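## Task

Pick the mug up off the desk, set it on the closet's bottom shelf, and close the closet door completely. The mug must end upright, must not drop more than a few centimetres and must not be struck hard. The robot must not tip over or finish leaning. Anything held in place only by the robot at the end does not count.

## Robot and tools

Robot: a Hello Robot Stretch 4 in a physics simulation. It has one arm. An omni-wheel base carries a vertical mast; a lift slides up and down it, a telescoping arm reaches straight forward from the lift, and on its end sit a three-joint wrist (yaw, pitch, roll) and a two-finger gripper with springy steel fingers. The robot stands about 1.6 m tall and the base rim lies within 0.23 m of the base origin. Cameras: head_camera, head_left_camera, head_right_camera and wrist_camera. Loose objects may occasionally get a small shove from outside.

Frames: the base frame sits on the floor beneath the base centre, x forward, y left, z up. hand_pose is reported in this frame and marks a point between the open fingertips; with all wrist joints at 0 its axes line up with the base frame. The printed value may be slightly off. The odometry frame is the base frame as it was when the scene began.

execute_actions: argument actions is a list holding one action, or empty (empty just returns state and images). An action contains base, joints or both, plus optional pace and contact_limits; alternatively it is only end_of_arm. Base and joint motions start together and may finish at different times. cameras chooses which images come back (omitted, null or ["all"] means every camera; [] means none); the pictures line lists them in order.
- base: exactly one relative move from where the base last reported itself. translate_m: metres straight ahead (forward positive), -2 to 2. strafe_m: metres sideways (left positive), -2 to 2. rotate_rad: radians turned in place (counter-clockwise seen from above positive), -3.2 to 3.2.
- joints: absolute targets keyed by name. lift_m 0 to 1.2 m; arm_m 0 to 0.55 m extension; wrist_yaw_rad -1.134 to 4.276 (0 points forward, positive turns left, 3.14 is stowed back, over 3.4 the arm can block it); wrist_pitch_rad -1.117 to 4.259 (0 level, 1.57 pointing down); wrist_roll_rad -1.117 to 4.259 (0 puts the fingers side by side at one height, positive turns the gripper clockwise viewed from behind); gripper_m -0.038 to 0.141, the fingertip gap in metres (negative presses the tips together). Done tolerances: lift and arm ±0.004, yaw and roll ±0.02, pitch ±0.05, gripper ±0.004. Joint targets past a limit get clipped and reported; any other bad value or unknown key rejects the whole call with no motion.
- pace: "slow", "default", "fast" or "max"; base speeds 0.1/0.3/0.4/0.6 m/s and turning 1/2/3/4 rad/s. With the lift above 0.2 the base is slowed further, down to 0.3 m/s and 1 rad/s at a 1.2 m lift.
- contact_limits: only arm_m, 0 (gentlest) to 0.75 (firmest), default 0.5; sets how much pushing stops the arm.
- end_of_arm: "enable_torque" restores any wrist or gripper motor that shut off.
A part omitted from an action may still be driving toward an earlier target. If a result reports a stop, later motion calls in the same reply are skipped.

wait(seconds 0 to 10) lets the scene run without new commands and returns state and images. zoom_image(camera, region [x0, y0, x1, y1] in pixels, top-left origin, at most 504 by 504) enlarges part of that camera's latest image. read_manual only gives licence texts. finished_scene(scene) closes the given scene number after the robot holds its last command; it is final and the result tells whether the task succeeded and gives the next task.

Result lines: lidar_m holds 12 distances in metres, 30-degree sectors starting straight ahead and going counter-clockwise (4th left, 7th behind, 10th right); "-" means nothing seen or closer than 0.25 m. It sees from roughly 0.15 m up, so table tops register; glass, thin legs and much behind the robot may be missed. wrist_depth_mm is a 7 by 7 grid of depths, 100 to 2000 mm, including the robot's own parts. base_odometry comes from wheel turns; if turned_by_wheels and turned_by_imu disagree by over about 0.1 rad the base likely hit something or slipped. base_tilt in degrees (forward and right positive) carries a fixed bias up to about 1.5. base_status and joint_status: done, off_target, contact_stop_at_<key> (part goes slack: lift may sink, base may roll), limit_stop_at_<name> (limit_stop_at_tilt means leaning over 6 degrees, lift/arm/wheels go slack; limit_stop_at_own_body means self-collision, often with pitch below -0.2 and roll beyond -0.4 or 4), torque_fault (wrist or gripper motor limp until enable_torque). on_its_own lists what happened uncommanded; "held at" is a target, not a position. motor_effort gives percent of maximum with the peak in brackets, each with a fixed bias and noise; a rest effort outside its normal range hints at a load or contact.

Gripping: command a gap smaller than the object; squeezing harder pulls it toward the wrist. Neither gripper_m nor done confirms a hold; a firm grip shows up in gripper effort. Raise the lift if fingertips jam on a surface. To unfold at scene start, send lift_m 0.4 with wrist_yaw_rad 0 together.

Avoid: dropping or knocking objects, slamming the door, hard shoves, driving or turning with over 1 kg held and arm_m above 0.2 (especially at fast paces), and strong pushes or pulls with the gripper raised, which can tip the robot. Faster robot motion is preferred.

Each tool is called after "Request:" as name(argument=value, ...), one argument or row to a line, values as JSON.

## Session

Request:
execute_actions(
  actions=[],
)

Scene clock: 0.00 s.
base_odometry: x=+0.000 y=+0.000 heading=+0.000 (m, m, rad; odometry frame)
turned_by_wheels: +0.000 (rad since the last result)
turned_by_imu: +0.000 (rad since the last result)
base_tilt: forward=+0.3 right=-0.3 (deg)
lidar_m: 1.10 1.36 1.62 1.62 2.12 2.60 2.65 1.75 1.58 1.63 1.19 1.11
base_status: not commanded
joint_positions: lift_m=+0.272 arm_m=-0.003 wrist_yaw_rad=+3.128 wrist_pitch_rad=-0.012 wrist_roll_rad=+0.016 gripper_m=+0.057
joint_status: not commanded
motor_effort: lift_m=+20 arm_m=-1 wrist_yaw_rad=+1 wrist_pitch_rad=-7 wrist_roll_rad=-1 gripper_m=-4 wheel_0=+0 wheel_1=-1 wheel_2=+0 (%)
hand_pose: x=-0.1189 y=+0.0915 z=+0.4534 quat_wxyz=(+0.007, +0.006, +0.008, +1.000) (m; base frame)
wrist_depth_mm: - 136 222 - - - - / - 113 139 - - - - / - 125 162 - - - - / 141 141 - - - - - / 1808 - - - - - - / 1182 1366 200 1366 195 1576 1661 / 878 931 1042 - 1078 1008 1118
pictures: head_camera, head_left_camera, head_right_camera, wrist_camera
Images, in order (width x height): head_camera 420x560, head_left_camera 420x672, head_right_camera 420x672, wrist_camera 616x392.

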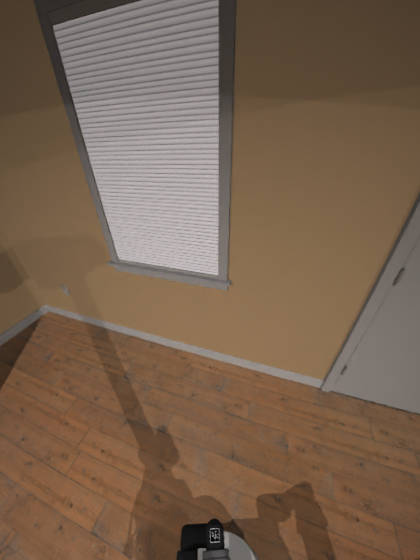

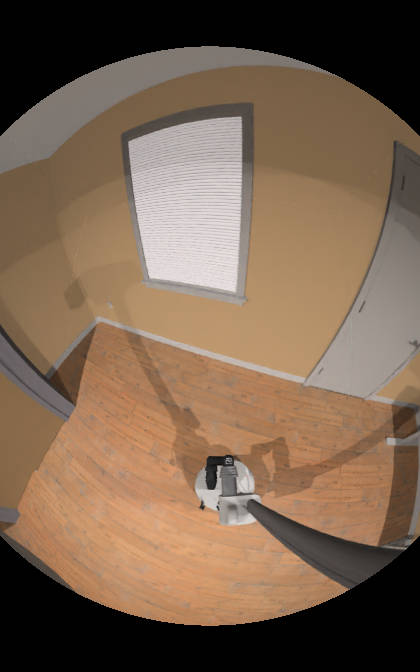

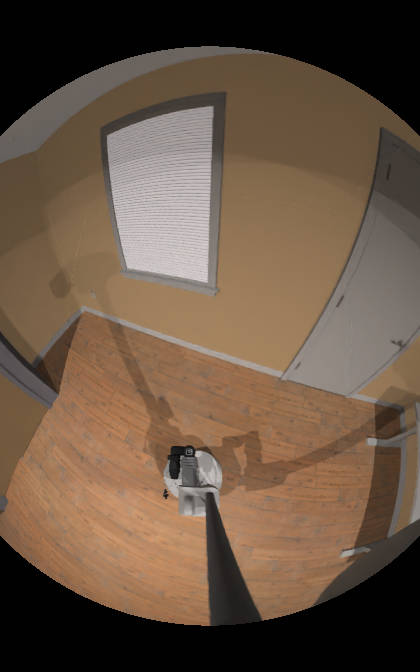

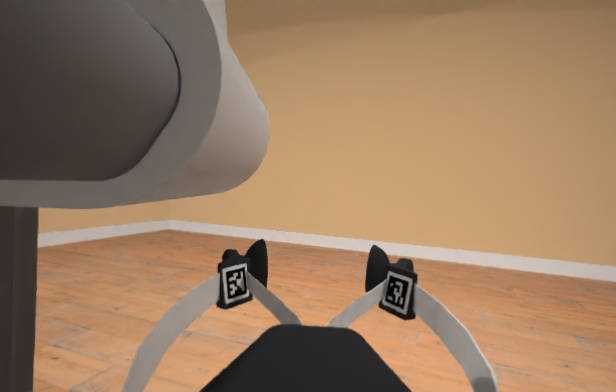

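Request:
execute_actions(
  actions=[
    {"base":{"rotate_rad":-1.6},"joints":{"lift_m":0.4,"wrist_yaw_rad":0}},
  ],
)

Request:
execute_actions(
  actions=[
    {"base":{"rotate_rad":-3.1}},
  ],
)

Scene clock: 2.47 s.
base_odometry: x=+0.000 y=+0.000 heading=-1.599 (m, m, rad; odometry frame)
turned_by_wheels: -1.599 (rad since the last result)
turned_by_imu: -1.618 (rad since the last result)
base_tilt: forward=+0.3 right=-0.4 (deg)
lidar_m: 1.58 1.24 1.11 1.11 1.31 1.63 1.60 2.09 2.61 2.64 1.77 1.57
base_status: done
joint_positions: lift_m=+0.400 arm_m=-0.003 wrist_yaw_rad=+0.000 wrist_pitch_rad=-0.012 wrist_roll_rad=+0.016 gripper_m=+0.057
joint_status: all done
motor_effort: lift_m=+21(18) arm_m=-1(1) wrist_yaw_rad=-2(7) wrist_pitch_rad=-6(7) wrist_roll_rad=-1(1) gripper_m=-3(3) wheel_0=+3(8) wheel_1=+3(9) wheel_2=+3(10) (%)
hand_pose: x=+0.4568 y=-0.0873 z=+0.5815 quat_wxyz=(+1.000, +0.008, -0.006, +0.000) (m; base frame)
wrist_depth_mm: 1060 1366 1863 - - 1921 1756 / 1078 1336 1921 - - 1921 1863 / 1098 1397 1921 - - 1921 1756 / 1078 1397 1921 - - 1921 1808 / 1098 1397 1808 - - 1983 1808 / 1118 1397 199 1661 195 1921 1808 / 1118 1182 1308 - 1336 1255 1397
pictures: head_camera, head_left_camera, head_right_camera, wrist_camera
Images, in order (width x height): head_camera 420x560, head_left_camera 420x672, head_right_camera 420x672, wrist_camera 616x392.

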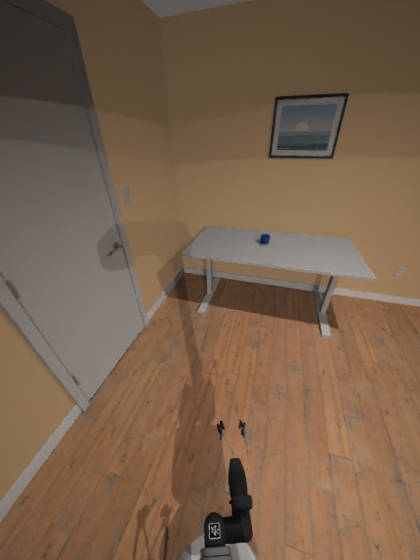

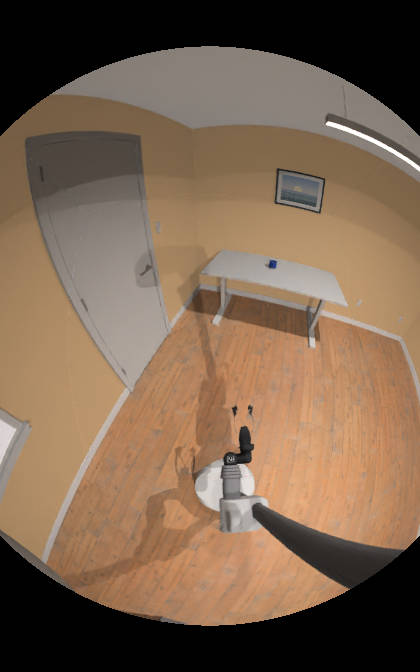

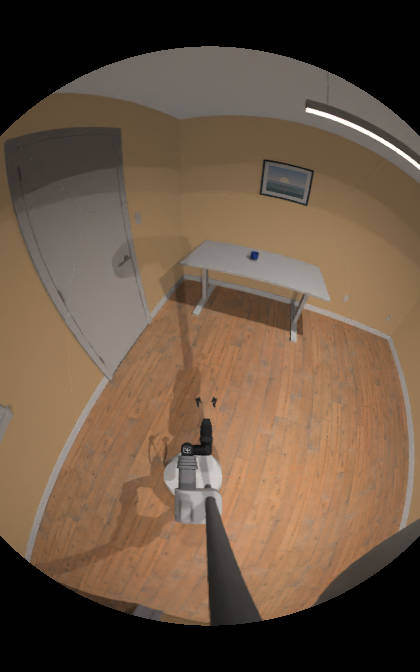

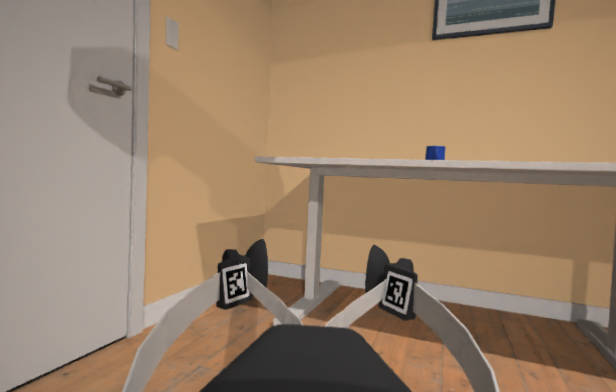

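Scene clock: 5.30 s.
base_odometry: x=+0.000 y=+0.000 heading=+1.584 (m, m, rad; odometry frame)
turned_by_wheels: -3.100 (rad since the last result)
turned_by_imu: -3.137 (rad since the last result)
base_tilt: forward=+0.3 right=-0.3 (deg)
lidar_m: 1.61 2.13 2.60 2.62 1.76 1.60 1.61 1.22 1.11 1.13 1.37 1.62
base_status: done
joint_positions: lift_m=+0.400 arm_m=-0.003 wrist_yaw_rad=+0.000 wrist_pitch_rad=-0.012 wrist_roll_rad=+0.016 gripper_m=+0.057
joint_status: not commanded
motor_effort: lift_m=+20(21) arm_m=-1(1) wrist_yaw_rad=+0(3) wrist_pitch_rad=-7(7) wrist_roll_rad=-1(1) gripper_m=-3(3) wheel_0=+1(8) wheel_1=+1(8) wheel_2=+1(8) (%)
hand_pose: x=+0.4568 y=-0.0874 z=+0.5816 quat_wxyz=(+1.000, +0.008, -0.006, +0.000) (m; base frame)
wrist_depth_mm: - 1983 1756 1499 1366 1863 1808 / - 1983 1756 1499 1336 1921 1756 / - 1983 1756 1537 1366 1863 1808 / - 1983 1708 1537 1336 1921 1756 / - 1983 1756 1537 1336 1921 1808 / 1708 1708 199 1464 194 1863 1708 / 1182 1160 1308 - 1336 1255 1366
pictures: head_camera, head_left_camera, head_right_camera, wrist_camera
Images, in order (width x height): head_camera 420x560, head_left_camera 420x672, head_right_camera 420x672, wrist_camera 616x392.

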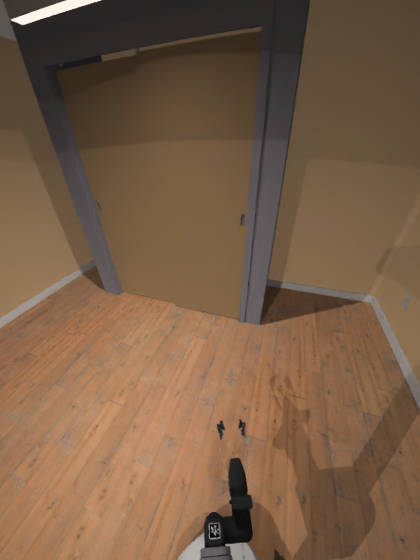

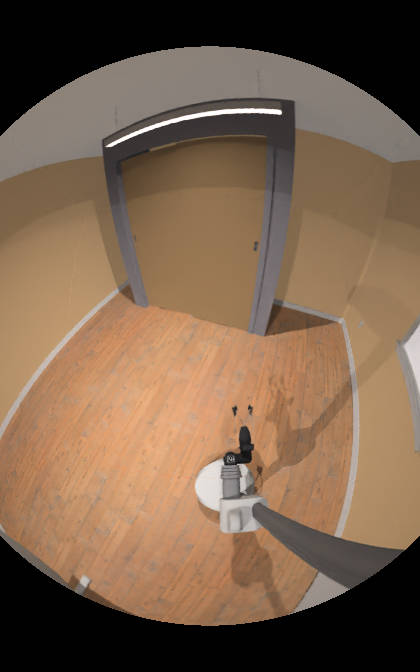

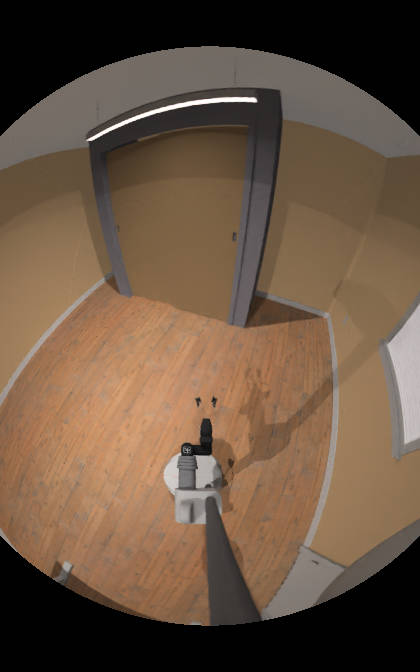

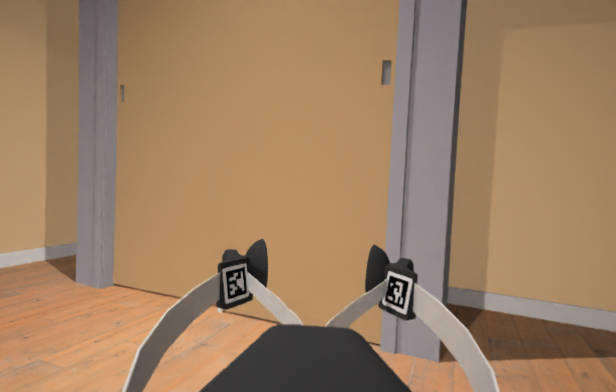

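Request:
execute_actions(
  actions=[
    {"base":{"rotate_rad":-0.27},"joints":{"lift_m":0.9,"gripper_m":0.0}},
  ],
)

Request:
execute_actions(
  actions=[
    {"base":{"translate_m":0.7}},
  ],
)

Scene clock: 8.37 s.
base_odometry: x=+0.000 y=+0.000 heading=+1.315 (m, m, rad; odometry frame)
turned_by_wheels: -0.269 (rad since the last result)
turned_by_imu: -0.272 (rad since the last result)
base_tilt: forward=+0.2 right=-0.4 (deg)
lidar_m: 1.62 1.76 2.67 2.62 2.82 1.62 1.58 1.42 1.13 1.10 1.17 1.79
base_status: done
joint_positions: lift_m=+0.900 arm_m=-0.003 wrist_yaw_rad=+0.000 wrist_pitch_rad=-0.012 wrist_roll_rad=+0.016 gripper_m=+0.000
joint_status: all done
motor_effort: lift_m=+22(23) arm_m=-1(1) wrist_yaw_rad=+0(0) wrist_pitch_rad=-7(7) wrist_roll_rad=-1(1) gripper_m=-6(6) wheel_0=+2(7) wheel_1=+3(9) wheel_2=+2(9) (%)
hand_pose: x=+0.4568 y=-0.0875 z=+1.0814 quat_wxyz=(+1.000, +0.008, -0.006, +0.000) (m; base frame)
wrist_depth_mm: 1618 1499 1464 1397 - 1983 1921 / 1576 1499 1464 1430 - - 1921 / 1618 1537 1499 1397 - - 1921 / 1618 1537 1499 1430 - - 1863 / 1618 1499 1499 1397 - - 1863 / 1661 1576 183 190 185 - 1863 / 1661 1576 1537 - - - 1808
pictures: head_camera, head_left_camera, head_right_camera, wrist_camera
Images, in order (width x height): head_camera 420x560, head_left_camera 420x672, head_right_camera 420x672, wrist_camera 616x392.

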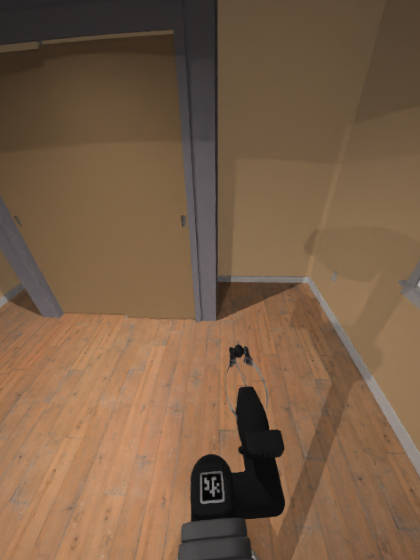

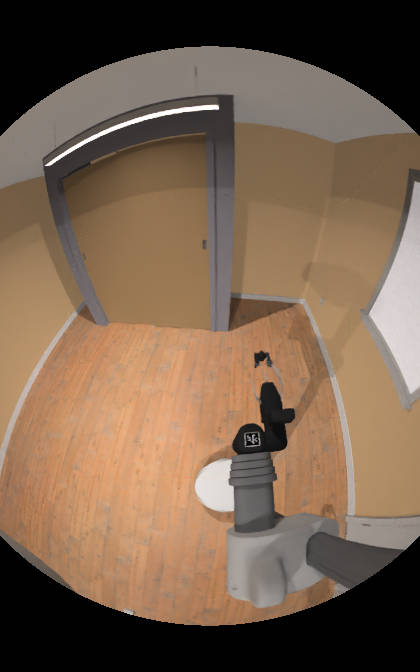

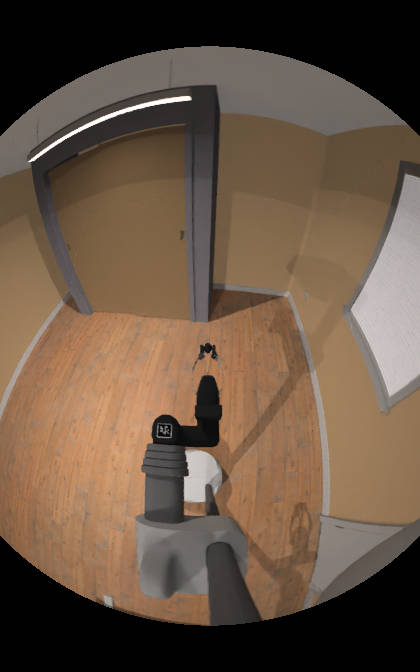

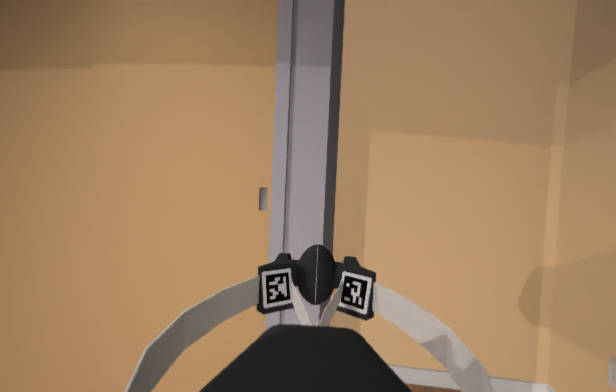

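Scene clock: 12.20 s.
base_odometry: x=+0.177 y=+0.677 heading=+1.315 (m, m, rad; odometry frame)
turned_by_wheels: +0.000 (rad since the last result)
turned_by_imu: +0.000 (rad since the last result)
base_tilt: forward=+0.2 right=-0.4 (deg)
lidar_m: 0.91 1.03 1.59 2.53 2.77 2.30 3.06 1.56 1.18 1.15 1.24 1.69
base_status: done
joint_positions: lift_m=+0.900 arm_m=-0.003 wrist_yaw_rad=+0.000 wrist_pitch_rad=-0.012 wrist_roll_rad=+0.016 gripper_m=+0.000
joint_status: not commanded
motor_effort: lift_m=+21(22) arm_m=-1(1) wrist_yaw_rad=+0(0) wrist_pitch_rad=-7(7) wrist_roll_rad=-1(1) gripper_m=-6(4) wheel_0=+3(7) wheel_1=+2(5) wheel_2=-2(10) (%)
hand_pose: x=+0.4568 y=-0.0875 z=+1.0815 quat_wxyz=(+1.000, +0.008, -0.006, +0.000) (m; base frame)
wrist_depth_mm: 778 759 732 699 1397 1366 1308 / 788 759 732 707 1397 1366 1336 / 798 768 732 707 1397 1366 1336 / 798 768 750 715 1397 1366 1308 / 798 768 750 707 1397 1366 1336 / 809 788 183 190 185 1366 1366 / 809 788 759 - 1430 1366 1336
pictures: head_camera, head_left_camera, head_right_camera, wrist_camera
Images, in order (width x height): head_camera 420x560, head_left_camera 420x672, head_right_camera 420x672, wrist_camera 616x392.

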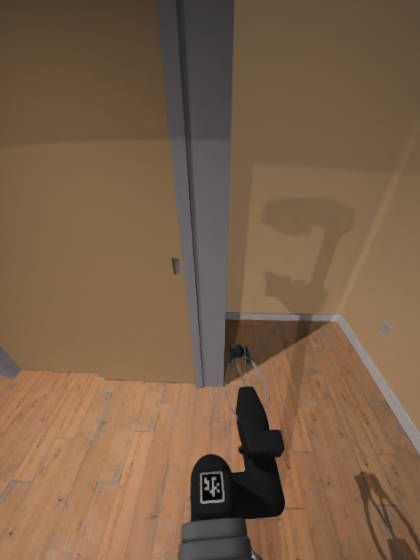

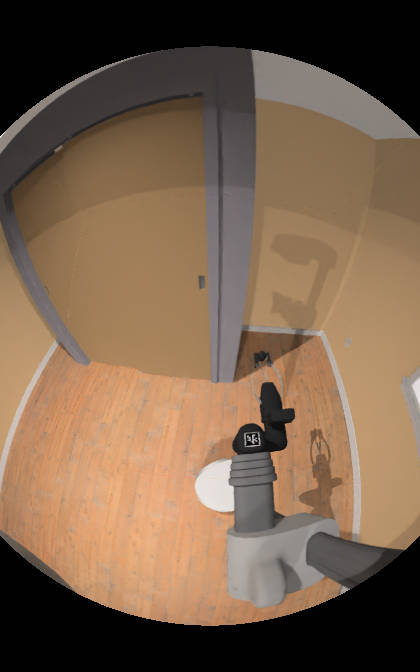

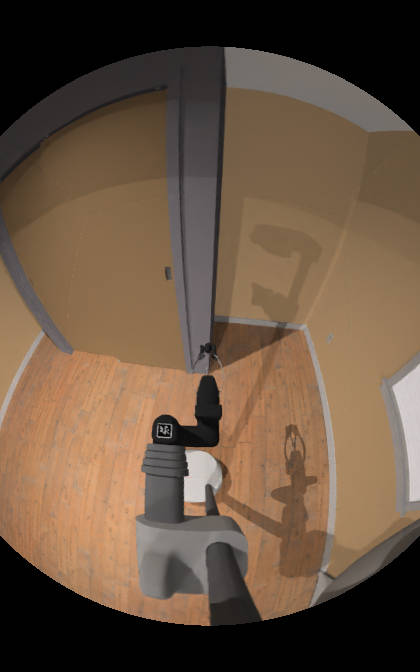

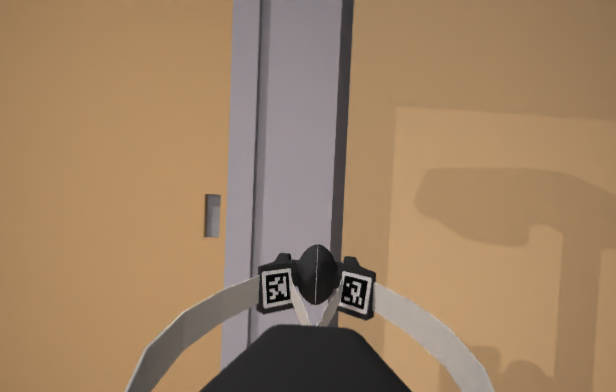

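Request:
execute_actions(
  actions=[
    {"base":{"rotate_rad":-0.08}},
  ],
  cameras=[],
)

Request:
execute_actions(
  actions=[
    {"base":{"strafe_m":0.27},"joints":{"arm_m":0.25}},
  ],
  cameras=["head_camera","wrist_camera"],
)

Scene clock: 13.10 s.
base_odometry: x=+0.177 y=+0.677 heading=+1.236 (m, m, rad; odometry frame)
turned_by_wheels: -0.079 (rad since the last result)
turned_by_imu: -0.080 (rad since the last result)
base_tilt: forward=+0.2 right=-0.1 (deg)
lidar_m: 0.92 1.00 1.49 2.55 2.68 3.21 2.67 1.64 1.21 1.14 1.21 1.72
base_status: done
joint_positions: lift_m=+0.900 arm_m=-0.003 wrist_yaw_rad=+0.000 wrist_pitch_rad=-0.012 wrist_roll_rad=+0.016 gripper_m=+0.000
joint_status: not commanded
motor_effort: lift_m=+21(21) arm_m=-1(1) wrist_yaw_rad=-1(0) wrist_pitch_rad=-7(6) wrist_roll_rad=-1(2) gripper_m=-6(5) wheel_0=+4(6) wheel_1=+3(5) wheel_2=+1(5) (%)
hand_pose: x=+0.4568 y=-0.0874 z=+1.0815 quat_wxyz=(+1.000, +0.008, -0.006, +0.000) (m; base frame)
wrist_depth_mm: 732 732 699 878 1430 1397 1366 / 741 732 699 991 1397 1397 1366 / 750 732 707 1118 1430 1397 1397 / 750 741 715 1281 1430 1397 1397 / 759 750 732 707 1430 1397 1430 / 768 750 183 190 186 1430 1430 / 768 759 715 - 1430 1430 1430
pictures: none
No camera images: the call's "cameras" was empty. Leave "cameras" out to get every camera's image.

Scene clock: 15.33 s.
base_odometry: x=-0.078 y=+0.766 heading=+1.236 (m, m, rad; odometry frame)
turned_by_wheels: +0.000 (rad since the last result)
turned_by_imu: +0.001 (rad since the last result)
base_tilt: forward=+0.3 right=-0.3 (deg)
lidar_m: 0.93 0.98 1.49 2.28 2.41 3.18 3.11 2.05 1.50 1.41 1.49 0.97
base_status: done
joint_positions: lift_m=+0.900 arm_m=+0.249 wrist_yaw_rad=+0.000 wrist_pitch_rad=-0.012 wrist_roll_rad=+0.016 gripper_m=+0.000
joint_status: all done
motor_effort: lift_m=+20(21) arm_m=+6(6) wrist_yaw_rad=-1(2) wrist_pitch_rad=-8(7) wrist_roll_rad=-1(1) gripper_m=-5(5) wheel_0=+1(10) wheel_1=+0(10) wheel_2=-1(2) (%)
hand_pose: x=+0.7083 y=-0.0874 z=+1.0816 quat_wxyz=(+1.000, +0.008, -0.006, +0.000) (m; base frame)
wrist_depth_mm: 488 484 477 469 445 442 1138 / 488 484 477 473 449 445 1138 / 496 488 480 477 452 452 1160 / 496 496 484 477 455 452 1160 / 504 496 488 449 459 455 1160 / 504 496 183 190 186 459 1182 / 504 504 496 - 466 459 1182
pictures: head_camera, wrist_camera
Images, in order (width x height): head_camera 420x560, wrist_camera 616x392.

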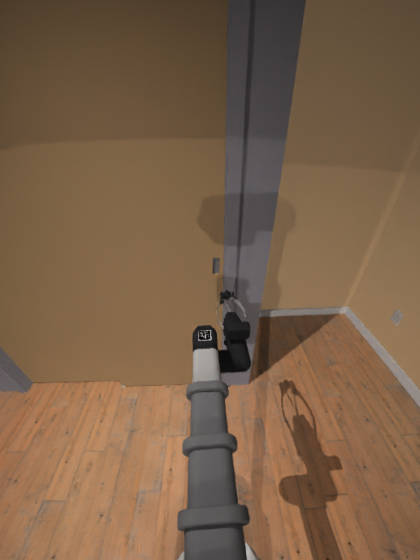

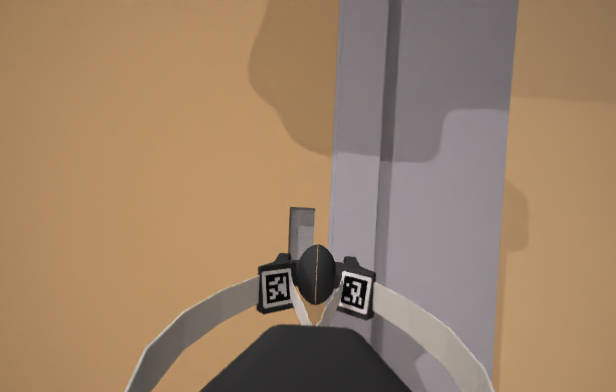

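Request:
execute_actions(
  actions=[
    {"base":{"strafe_m":0.016},"joints":{"arm_m":0.42,"lift_m":0.915,"gripper_m":-0.01}},
  ],
  cameras=["wrist_camera"],
)

Request:
execute_actions(
  actions=[
    {"joints":{"arm_m":0.52},"contact_limits":{"arm_m":0.2},"pace":"slow"},
  ],
  cameras=["head_camera","wrist_camera"],
)

Scene clock: 17.03 s.
base_odometry: x=-0.093 y=+0.771 heading=+1.236 (m, m, rad; odometry frame)
turned_by_wheels: +0.000 (rad since the last result)
turned_by_imu: +0.001 (rad since the last result)
base_tilt: forward=+0.2 right=-0.4 (deg)
lidar_m: 0.92 0.99 1.48 2.25 2.36 3.19 3.10 2.05 1.51 1.45 1.49 0.96
base_status: done
joint_positions: lift_m=+0.915 arm_m=+0.419 wrist_yaw_rad=+0.000 wrist_pitch_rad=-0.012 wrist_roll_rad=+0.016 gripper_m=-0.010
joint_status: all done
motor_effort: lift_m=+22(20) arm_m=+6(7) wrist_yaw_rad=-1(1) wrist_pitch_rad=-7(7) wrist_roll_rad=-1(1) gripper_m=-10(8) wheel_0=+0(8) wheel_1=+2(11) wheel_2=+0(1) (%)
hand_pose: x=+0.8783 y=-0.0874 z=+1.0965 quat_wxyz=(+1.000, +0.008, -0.006, +0.000) (m; base frame)
wrist_depth_mm: 315 312 307 303 270 279 277 / 315 312 309 306 271 281 279 / 319 317 310 307 272 283 281 / 320 317 312 309 274 285 282 / 324 320 315 309 277 287 283 / 325 320 182 190 182 287 286 / 327 324 320 - 279 290 289
pictures: wrist_camera
Images, in order (width x height): wrist_camera 616x392.

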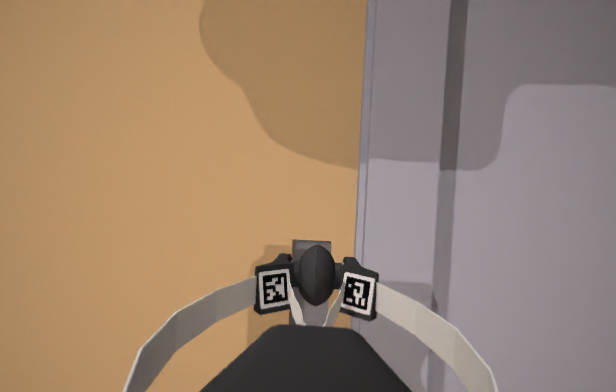

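Scene clock: 18.93 s.
base_odometry: x=-0.093 y=+0.771 heading=+1.236 (m, m, rad; odometry frame)
turned_by_wheels: +0.000 (rad since the last result)
turned_by_imu: +0.001 (rad since the last result)
base_tilt: forward=+0.3 right=-0.4 (deg)
lidar_m: 0.92 0.99 1.47 2.25 2.38 3.16 3.10 2.03 1.48 1.44 1.52 0.95
base_status: not commanded
joint_positions: lift_m=+0.915 arm_m=+0.501 wrist_yaw_rad=-0.006 wrist_pitch_rad=-0.012 wrist_roll_rad=+0.016 gripper_m=-0.010
joint_status: arm_m contact_stop (moved +0.082 of +0.101)
on_its_own: arm_m is slack since a contact_stop (your +0.520 is given up); wrist_yaw_rad is at rest, and its effort (+17) is outside its rest range (-13 to +13)
motor_effort: lift_m=+21(22) arm_m=+0(16) wrist_yaw_rad=+17(34) wrist_pitch_rad=-7(8) wrist_roll_rad=-1(1) gripper_m=-7(8) wheel_0=+4(4) wheel_1=+3(3) wheel_2=-7(9) (%)
contact_limits: arm_m 0.2
hand_pose: x=+0.9600 y=-0.0892 z=+1.0965 quat_wxyz=(+1.000, +0.008, -0.006, -0.003) (m; base frame)
wrist_depth_mm: 232 230 227 225 193 190 201 / 234 231 229 227 193 191 203 / 236 233 230 228 195 194 204 / 237 234 232 230 196 195 206 / 240 236 234 230 196 208 206 / 240 238 185 200 184 208 208 / 242 239 237 - 199 199 209
pictures: head_camera, wrist_camera
Images, in order (width x height): head_camera 420x560, wrist_camera 616x392.

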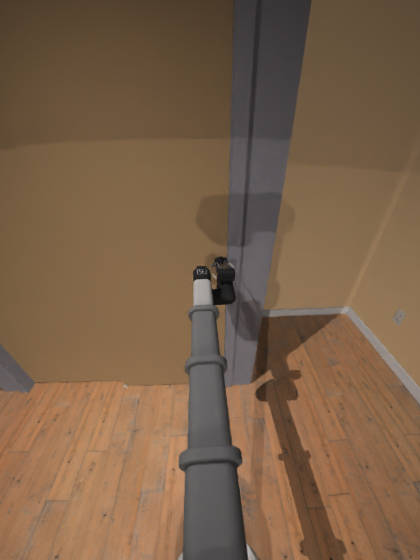

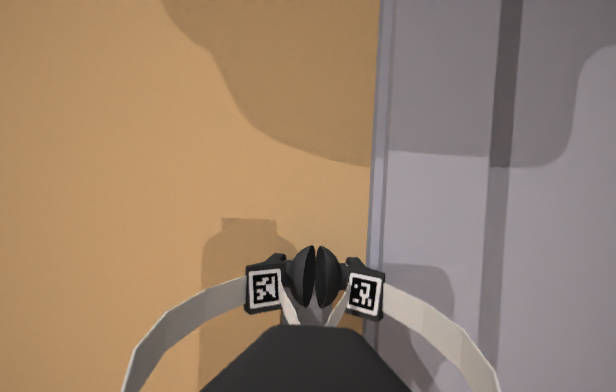

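Request:
execute_actions(
  actions=[
    {"base":{"strafe_m":0.12},"joints":{"arm_m":0.51},"contact_limits":{"arm_m":0.25},"pace":"slow"},
  ],
  cameras=["head_camera","wrist_camera"],
)

Scene clock: 21.33 s.
base_odometry: x=-0.206 y=+0.810 heading=+1.234 (m, m, rad; odometry frame)
turned_by_wheels: -0.002 (rad since the last result)
turned_by_imu: -0.002 (rad since the last result)
base_tilt: forward=+0.3 right=-0.3 (deg)
lidar_m: 0.93 1.01 1.46 2.13 2.26 3.13 3.10 2.19 1.62 1.55 1.63 0.93
base_status: done
joint_positions: lift_m=+0.915 arm_m=+0.503 wrist_yaw_rad=-0.013 wrist_pitch_rad=-0.008 wrist_roll_rad=+0.016 gripper_m=-0.010
joint_status: arm_m contact_stop (moved +0.002 of +0.009)
on_its_own: arm_m is slack since a contact_stop (your +0.510 is given up); wrist_yaw_rad is at rest, and its effort (+37) is outside its rest range (-13 to +13)
motor_effort: lift_m=+22(22) arm_m=+0(13) wrist_yaw_rad=+37(64) wrist_pitch_rad=-18(19) wrist_roll_rad=-1(1) gripper_m=-7(10) wheel_0=-10(20) wheel_1=-1(8) wheel_2=-11(15) (%)
contact_limits: arm_m 0.25
hand_pose: x=+0.9616 y=-0.0912 z=+1.0952 quat_wxyz=(+1.000, +0.008, -0.004, -0.006) (m; base frame)
wrist_depth_mm: 231 228 227 225 224 559 229 / 232 230 229 227 226 525 225 / 234 233 230 229 228 535 222 / 236 234 233 231 230 317 220 / 238 236 234 232 232 312 217 / 240 237 181 189 184 289 216 / 241 240 237 - 788 253 215
pictures: head_camera, wrist_camera
Images, in order (width x height): head_camera 420x560, wrist_camera 616x392.

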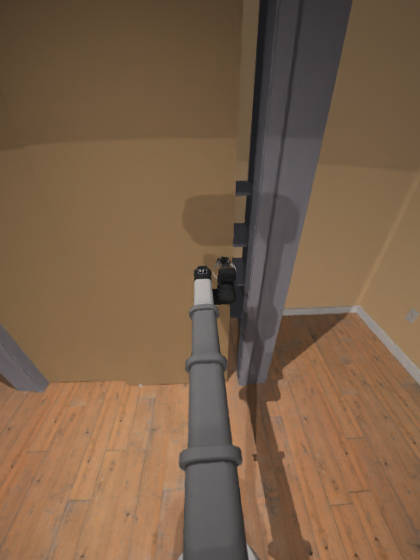

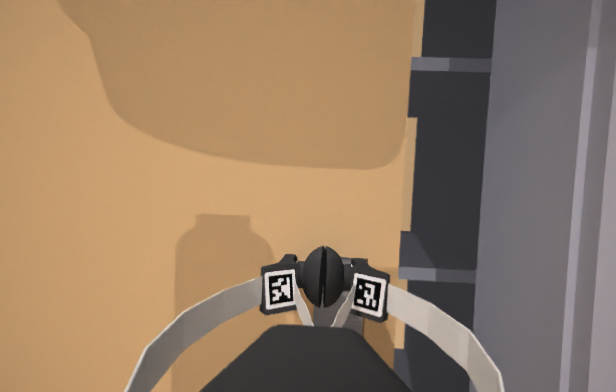

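Request:
execute_actions(
  actions=[
    {"base":{"strafe_m":0.25},"joints":{"arm_m":0.52},"contact_limits":{"arm_m":0.3},"pace":"slow"},
  ],
  cameras=["head_camera","wrist_camera"],
)

Scene clock: 25.03 s.
base_odometry: x=-0.442 y=+0.893 heading=+1.232 (m, m, rad; odometry frame)
turned_by_wheels: -0.002 (rad since the last result)
turned_by_imu: -0.007 (rad since the last result)
base_tilt: forward=+0.4 right=-0.2 (deg)
lidar_m: 0.95 0.97 1.40 1.88 1.99 2.77 3.07 2.40 1.90 1.78 1.96 1.04
base_status: done
joint_positions: lift_m=+0.915 arm_m=+0.507 wrist_yaw_rad=-0.010 wrist_pitch_rad=-0.008 wrist_roll_rad=+0.016 gripper_m=-0.010
joint_status: arm_m contact_stop (moved +0.003 of +0.017)
on_its_own: arm_m is slack since a contact_stop (your +0.520 is given up); wrist_yaw_rad is at rest, and its effort (+29) is outside its rest range (-13 to +13)
motor_effort: lift_m=+22(22) arm_m=+0(18) wrist_yaw_rad=+29(72) wrist_pitch_rad=-19(21) wrist_roll_rad=-1(1) gripper_m=-7(10) wheel_0=-9(24) wheel_1=-1(7) wheel_2=-11(20) (%)
contact_limits: arm_m 0.3
hand_pose: x=+0.9652 y=-0.0904 z=+1.0952 quat_wxyz=(+1.000, +0.008, -0.004, -0.005) (m; base frame)
wrist_depth_mm: 229 228 227 225 224 917 732 / 231 230 229 227 226 585 574 / 234 232 230 229 229 931 707 / 236 235 232 231 230 960 699 / 237 236 235 232 232 699 640 / 239 237 182 190 183 946 661 / 240 239 237 - 854 798 691
pictures: head_camera, wrist_camera
Images, in order (width x height): head_camera 420x560, wrist_camera 616x392.

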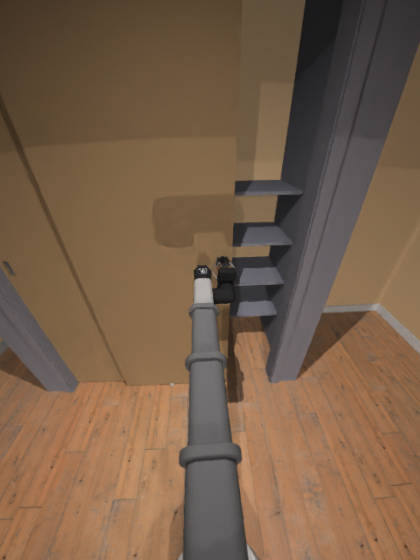

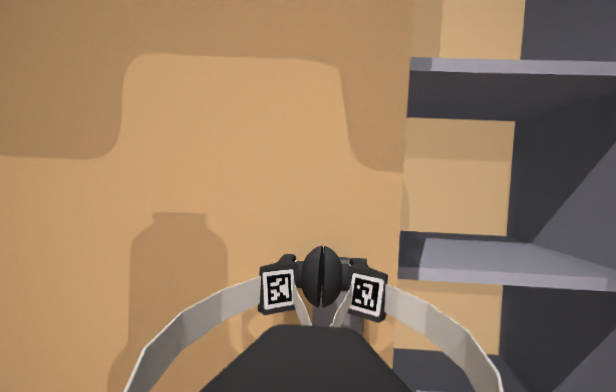

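Working.

Request:
execute_actions(
  actions=[
    {"base":{"strafe_m":0.4},"joints":{"arm_m":0.53},"contact_limits":{"arm_m":0.3},"pace":"slow"},
  ],
  cameras=["head_camera","head_right_camera"],
)

Scene clock: 30.27 s.
base_odometry: x=-0.819 y=+1.027 heading=+1.227 (m, m, rad; odometry frame)
turned_by_wheels: -0.005 (rad since the last result)
turned_by_imu: -0.012 (rad since the last result)
base_tilt: forward=+0.3 right=-0.2 (deg)
lidar_m: 0.94 0.98 1.54 1.50 1.56 2.12 3.07 2.38 2.34 2.21 1.36 1.28
base_status: done
joint_positions: lift_m=+0.915 arm_m=+0.511 wrist_yaw_rad=-0.031 wrist_pitch_rad=-0.009 wrist_roll_rad=+0.016 gripper_m=-0.010
joint_status: arm_m contact_stop (moved +0.005 of +0.023)
on_its_own: arm_m is slack since a contact_stop (your +0.530 is given up); wrist_yaw_rad is at rest, and its effort (+89) is outside its rest range (-13 to +13)
motor_effort: lift_m=+22(22) arm_m=+0(13) wrist_yaw_rad=+89(90) wrist_pitch_rad=-14(20) wrist_roll_rad=-1(1) gripper_m=-18(17) wheel_0=-29(31) wheel_1=-14(17) wheel_2=-20(19) (%)
contact_limits: arm_m 0.3
hand_pose: x=+0.9678 y=-0.0964 z=+1.0957 quat_wxyz=(+1.000, +0.008, -0.005, -0.016) (m; base frame)
wrist_depth_mm: 221 223 224 225 226 931 946 / 223 224 225 226 228 634 634 / 224 226 227 228 229 960 960 / 226 227 229 229 230 976 976 / 228 229 230 230 232 707 768 / 229 230 230 187 181 976 991 / 231 232 233 - 236 809 931
pictures: head_camera, head_right_camera
Images, in order (width x height): head_camera 420x560, head_right_camera 420x672.

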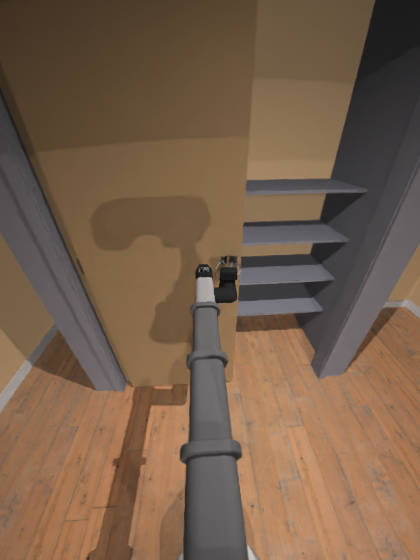

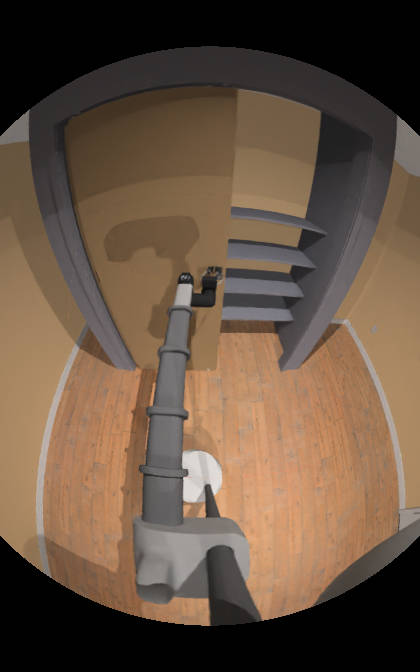

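Request:
execute_actions(
  actions=[
    {"joints":{"arm_m":0.0,"wrist_yaw_rad":0}},
  ],
  cameras=[],
)

Request:
execute_actions(
  actions=[
    {"base":{"strafe_m":-0.33},"joints":{"lift_m":0.35}},
  ],
)

Scene clock: 32.90 s.
base_odometry: x=-0.819 y=+1.027 heading=+1.232 (m, m, rad; odometry frame)
turned_by_wheels: +0.005 (rad since the last result)
turned_by_imu: +0.006 (rad since the last result)
base_tilt: forward=+0.1 right=-0.4 (deg)
lidar_m: 0.95 1.01 1.57 1.48 1.56 2.15 3.07 2.36 2.33 2.20 1.31 1.25
base_status: not commanded
joint_positions: lift_m=+0.915 arm_m=+0.001 wrist_yaw_rad=+0.000 wrist_pitch_rad=-0.012 wrist_roll_rad=+0.016 gripper_m=-0.010
joint_status: all done
motor_effort: lift_m=+21(22) arm_m=-6(8) wrist_yaw_rad=+0(90) wrist_pitch_rad=-7(14) wrist_roll_rad=-1(1) gripper_m=-11(16) wheel_0=+0(29) wheel_1=+0(15) wheel_2=-1(20) (%)
hand_pose: x=+0.4604 y=-0.0874 z=+1.0964 quat_wxyz=(+1.000, +0.008, -0.006, +0.000) (m; base frame)
wrist_depth_mm: 741 741 732 723 1430 1430 1336 / 750 750 732 732 1430 1397 1308 / 759 750 741 741 1308 1464 1182 / 750 750 741 741 1464 1430 1308 / 759 750 741 741 1464 1430 1229 / 768 750 177 189 182 1336 1229 / 768 768 759 - 1499 1060 1205
pictures: none
No camera images: the call's "cameras" was empty. Leave "cameras" out to get every camera's image.

Scene clock: 36.07 s.
base_odometry: x=-0.508 y=+0.917 heading=+1.232 (m, m, rad; odometry frame)
turned_by_wheels: +0.000 (rad since the last result)
turned_by_imu: +0.000 (rad since the last result)
base_tilt: forward=+0.3 right=-0.3 (deg)
lidar_m: 0.98 1.00 1.34 1.82 1.92 2.63 3.10 2.35 2.00 1.87 1.99 1.08
base_status: done
joint_positions: lift_m=+0.350 arm_m=+0.001 wrist_yaw_rad=+0.000 wrist_pitch_rad=-0.012 wrist_roll_rad=+0.016 gripper_m=-0.010
joint_status: all done
motor_effort: lift_m=+17(21) arm_m=-6(6) wrist_yaw_rad=-1(1) wrist_pitch_rad=-7(7) wrist_roll_rad=-1(1) gripper_m=-11(8) wheel_0=+0(10) wheel_1=+0(12) wheel_2=+0(1) (%)
hand_pose: x=+0.4604 y=-0.0874 z=+0.5318 quat_wxyz=(+1.000, +0.008, -0.006, +0.000) (m; base frame)
wrist_depth_mm: 732 732 1042 1205 1160 1118 691 / 741 741 1336 1464 1430 1229 691 / 750 750 1118 1430 1430 1160 699 / 759 750 1464 1430 1430 1229 699 / 759 759 1060 1042 1430 1118 699 / 759 759 176 190 182 1182 707 / 778 759 768 - 1205 798 723
pictures: head_camera, head_left_camera, head_right_camera, wrist_camera
Images, in order (width x height): head_camera 420x560, head_left_camera 420x672, head_right_camera 420x672, wrist_camera 616x392.

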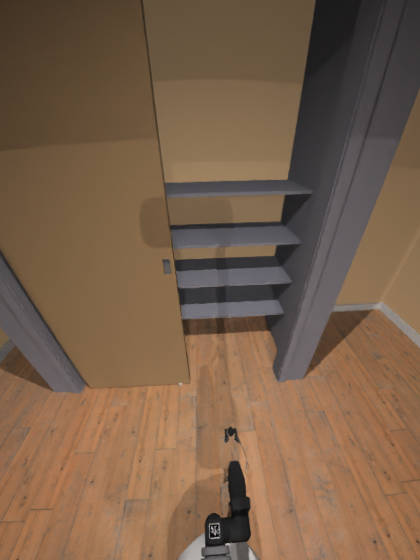

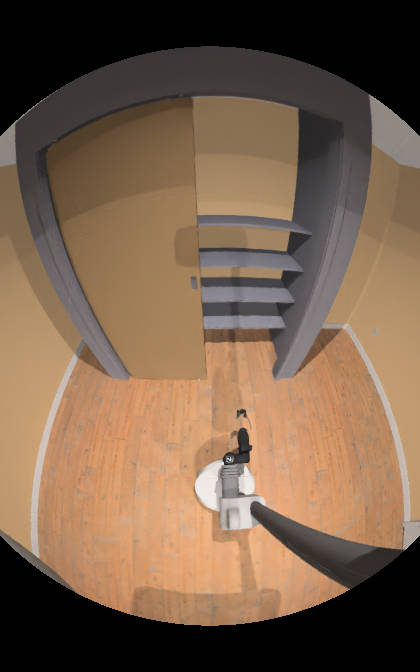

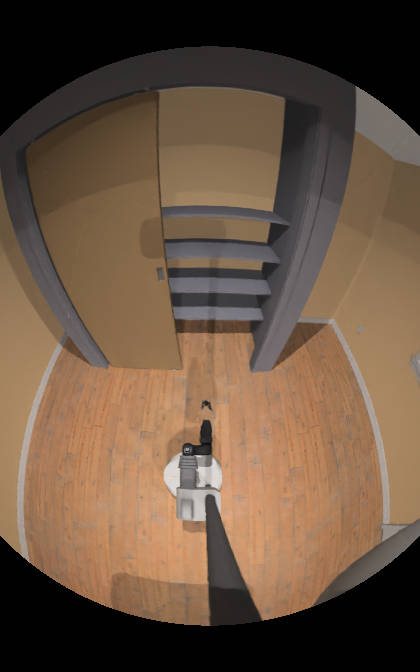

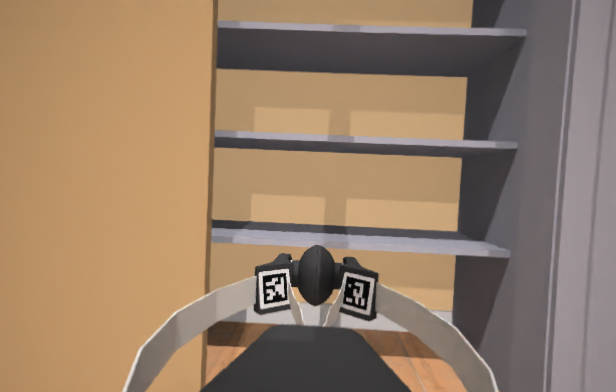

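Request:
execute_actions(
  actions=[
    {"base":{"rotate_rad":3.11},"joints":{"lift_m":0.2,"gripper_m":0.12},"pace":"fast"},
  ],
  cameras=[],
)

Request:
execute_actions(
  actions=[
    {"base":{"translate_m":1.5},"pace":"fast"},
  ],
  cameras=[],
)

Request:
execute_actions(
  actions=[
    {"base":{"strafe_m":0.95},"joints":{"lift_m":0.7},"pace":"fast"},
  ],
  cameras=["head_camera","wrist_camera"],
)

Scene clock: 38.63 s.
base_odometry: x=-0.508 y=+0.917 heading=-1.941 (m, m, rad; odometry frame)
turned_by_wheels: +3.110 (rad since the last result)
turned_by_imu: +3.149 (rad since the last result)
base_tilt: forward=+0.3 right=-0.4 (deg)
lidar_m: 2.26 2.38 2.01 1.88 1.99 1.08 0.97 0.99 1.34 1.81 1.89 2.54
base_status: done
joint_positions: lift_m=+0.200 arm_m=+0.001 wrist_yaw_rad=+0.000 wrist_pitch_rad=-0.012 wrist_roll_rad=+0.016 gripper_m=+0.120
joint_status: all done
motor_effort: lift_m=+18(17) arm_m=-6(6) wrist_yaw_rad=-1(2) wrist_pitch_rad=-7(7) wrist_roll_rad=-1(1) gripper_m=-3(9) wheel_0=-1(12) wheel_1=+0(11) wheel_2=+1(11) (%)
hand_pose: x=+0.4605 y=-0.0873 z=+0.3817 quat_wxyz=(+1.000, +0.008, -0.006, +0.000) (m; base frame)
wrist_depth_mm: - - - - - - - / - - - - - - - / - - - - - - - / - - - - - - - / 1921 1983 1808 - - - - / 1138 1098 1025 1138 1118 1118 1397 / 831 798 891 - 917 866 946
pictures: none
No camera images: the call's "cameras" was empty. Leave "cameras" out to get every camera's image.

Scene clock: 43.67 s.
base_odometry: x=-1.050 y=-0.481 heading=-1.940 (m, m, rad; odometry frame)
turned_by_wheels: +0.000 (rad since the last result)
turned_by_imu: +0.000 (rad since the last result)
base_tilt: forward=+0.3 right=-0.2 (deg)
lidar_m: 0.78 0.79 1.12 1.91 2.02 2.56 2.46 2.54 1.89 1.80 1.85 1.64
base_status: done
joint_positions: lift_m=+0.200 arm_m=+0.001 wrist_yaw_rad=+0.000 wrist_pitch_rad=-0.012 wrist_roll_rad=+0.016 gripper_m=+0.120
joint_status: not commanded
motor_effort: lift_m=+18(18) arm_m=-6(6) wrist_yaw_rad=-2(1) wrist_pitch_rad=-7(7) wrist_roll_rad=-1(1) gripper_m=-3(1) wheel_0=+1(8) wheel_1=+1(6) wheel_2=+2(14) (%)
hand_pose: x=+0.4604 y=-0.0874 z=+0.3817 quat_wxyz=(+1.000, +0.008, -0.006, +0.000) (m; base frame)
wrist_depth_mm: 715 683 715 1308 1308 1336 1336 / 1182 960 931 1336 1308 1308 1308 / 1366 1366 1336 1336 1366 1336 1336 / 1366 1336 1336 1336 1336 1336 1366 / 1397 1397 1366 1397 1366 1336 1336 / 1138 1098 917 1160 1098 1138 1336 / 820 778 842 - 931 854 946
pictures: none
No camera images: the call's "cameras" was empty. Leave "cameras" out to get every camera's image.

Scene clock: 47.20 s.
base_odometry: x=-0.164 y=-0.825 heading=-1.940 (m, m, rad; odometry frame)
turned_by_wheels: +0.000 (rad since the last result)
turned_by_imu: +0.003 (rad since the last result)
base_tilt: forward=+0.3 right=-0.2 (deg)
lidar_m: 0.73 0.78 1.00 0.97 0.99 1.44 2.45 2.70 2.88 2.74 1.13 0.79
base_status: done
joint_positions: lift_m=+0.700 arm_m=+0.001 wrist_yaw_rad=+0.000 wrist_pitch_rad=-0.012 wrist_roll_rad=+0.016 gripper_m=+0.120
joint_status: all done
motor_effort: lift_m=+22(23) arm_m=-6(6) wrist_yaw_rad=-1(1) wrist_pitch_rad=-8(8) wrist_roll_rad=-1(1) gripper_m=-2(1) wheel_0=+1(13) wheel_1=-3(10) wheel_2=+0(2) (%)
hand_pose: x=+0.4604 y=-0.0874 z=+0.8814 quat_wxyz=(+1.000, +0.008, -0.006, +0.000) (m; base frame)
wrist_depth_mm: 1336 1336 1336 1308 1281 1308 1308 / 1336 1336 1336 1308 1336 1336 1336 / 1336 1336 1308 1308 1336 1336 1336 / 1366 1366 1366 1366 1336 1308 1336 / 946 976 904 931 1138 1229 1336 / 609 574 554 554 544 554 676 / 1366 1366 1366 - 1366 1366 917
pictures: head_camera, wrist_camera
Images, in order (width x height): head_camera 420x560, wrist_camera 616x392.

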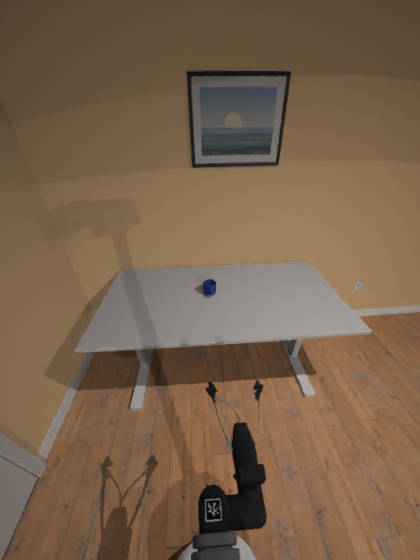

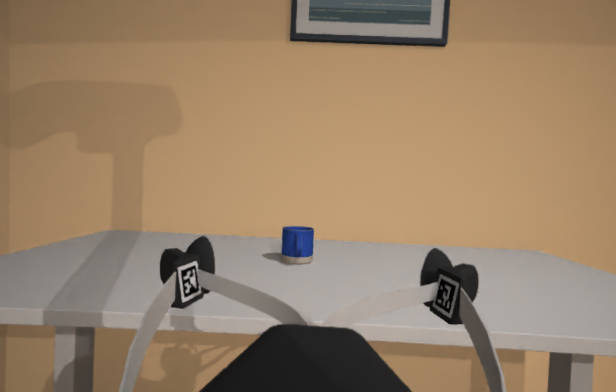

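Request:
execute_actions(
  actions=[
    {"base":{"strafe_m":0.045},"joints":{"lift_m":0.62}},
  ],
  cameras=[],
)

Request:
execute_actions(
  actions=[
    {"base":{"translate_m":0.3},"joints":{"arm_m":0.25}},
  ],
  cameras=["head_camera","wrist_camera"],
)

Scene clock: 50.67 s.
base_odometry: x=-0.122 y=-0.841 heading=-1.941 (m, m, rad; odometry frame)
turned_by_wheels: +0.000 (rad since the last result)
turned_by_imu: +0.001 (rad since the last result)
base_tilt: forward=+0.1 right=-0.3 (deg)
lidar_m: 0.74 0.80 0.91 0.92 0.96 1.35 2.46 2.70 2.93 2.80 1.13 0.81
base_status: done
joint_positions: lift_m=+0.620 arm_m=+0.001 wrist_yaw_rad=+0.000 wrist_pitch_rad=-0.012 wrist_roll_rad=+0.016 gripper_m=+0.120
joint_status: all done
motor_effort: lift_m=+17(21) arm_m=-6(6) wrist_yaw_rad=-1(1) wrist_pitch_rad=-7(8) wrist_roll_rad=-1(1) gripper_m=-1(0) wheel_0=-1(9) wheel_1=+0(9) wheel_2=+0(1) (%)
hand_pose: x=+0.4604 y=-0.0874 z=+0.8018 quat_wxyz=(+1.000, +0.008, -0.006, +0.000) (m; base frame)
wrist_depth_mm: 1308 1336 1308 1336 1308 1308 1308 / 1336 1308 1308 1336 1308 1281 1336 / 1336 1336 1366 1336 1308 1336 1308 / 1366 1366 1366 1366 1336 1336 1336 / 668 603 559 668 699 759 788 / 1366 1366 1366 1366 544 539 891 / 1397 1397 1366 - 1336 1366 931
pictures: none
No camera images: the call's "cameras" was empty. Leave "cameras" out to get every camera's image.

Scene clock: 53.13 s.
base_odometry: x=-0.230 y=-1.121 heading=-1.940 (m, m, rad; odometry frame)
turned_by_wheels: +0.000 (rad since the last result)
turned_by_imu: +0.000 (rad since the last result)
base_tilt: forward=+0.3 right=-0.3 (deg)
lidar_m: 0.45 0.45 0.69 0.87 0.96 1.36 2.76 2.98 2.92 2.77 0.69 0.50
base_status: done
joint_positions: lift_m=+0.620 arm_m=+0.249 wrist_yaw_rad=+0.000 wrist_pitch_rad=-0.012 wrist_roll_rad=+0.016 gripper_m=+0.120
joint_status: all done
motor_effort: lift_m=+17(18) arm_m=+6(9) wrist_yaw_rad=-1(0) wrist_pitch_rad=-6(7) wrist_roll_rad=-1(1) gripper_m=+0(1) wheel_0=+3(7) wheel_1=+3(7) wheel_2=-1(14) (%)
hand_pose: x=+0.7083 y=-0.0874 z=+0.8018 quat_wxyz=(+1.000, +0.008, -0.006, +0.000) (m; base frame)
wrist_depth_mm: 778 778 768 778 768 768 778 / 788 788 778 778 778 778 768 / 788 778 778 778 778 778 778 / 798 788 788 788 788 788 778 / 574 591 549 359 691 741 778 / 347 329 310 342 327 340 415 / 248 238 268 - 276 259 283
pictures: head_camera, wrist_camera
Images, in order (width x height): head_camera 420x560, wrist_camera 616x392.

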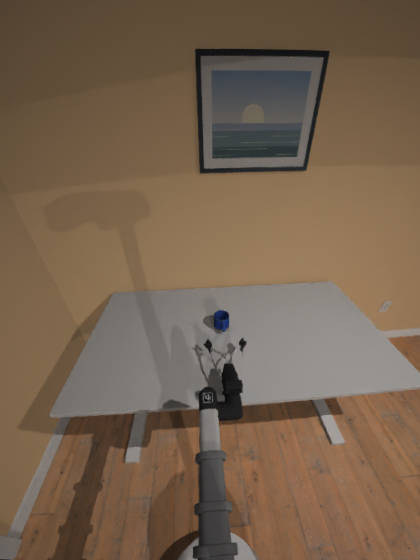

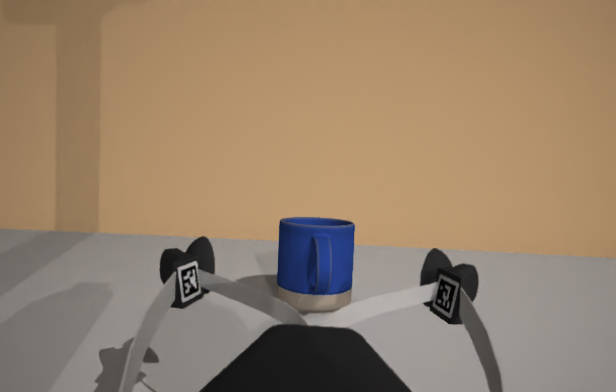

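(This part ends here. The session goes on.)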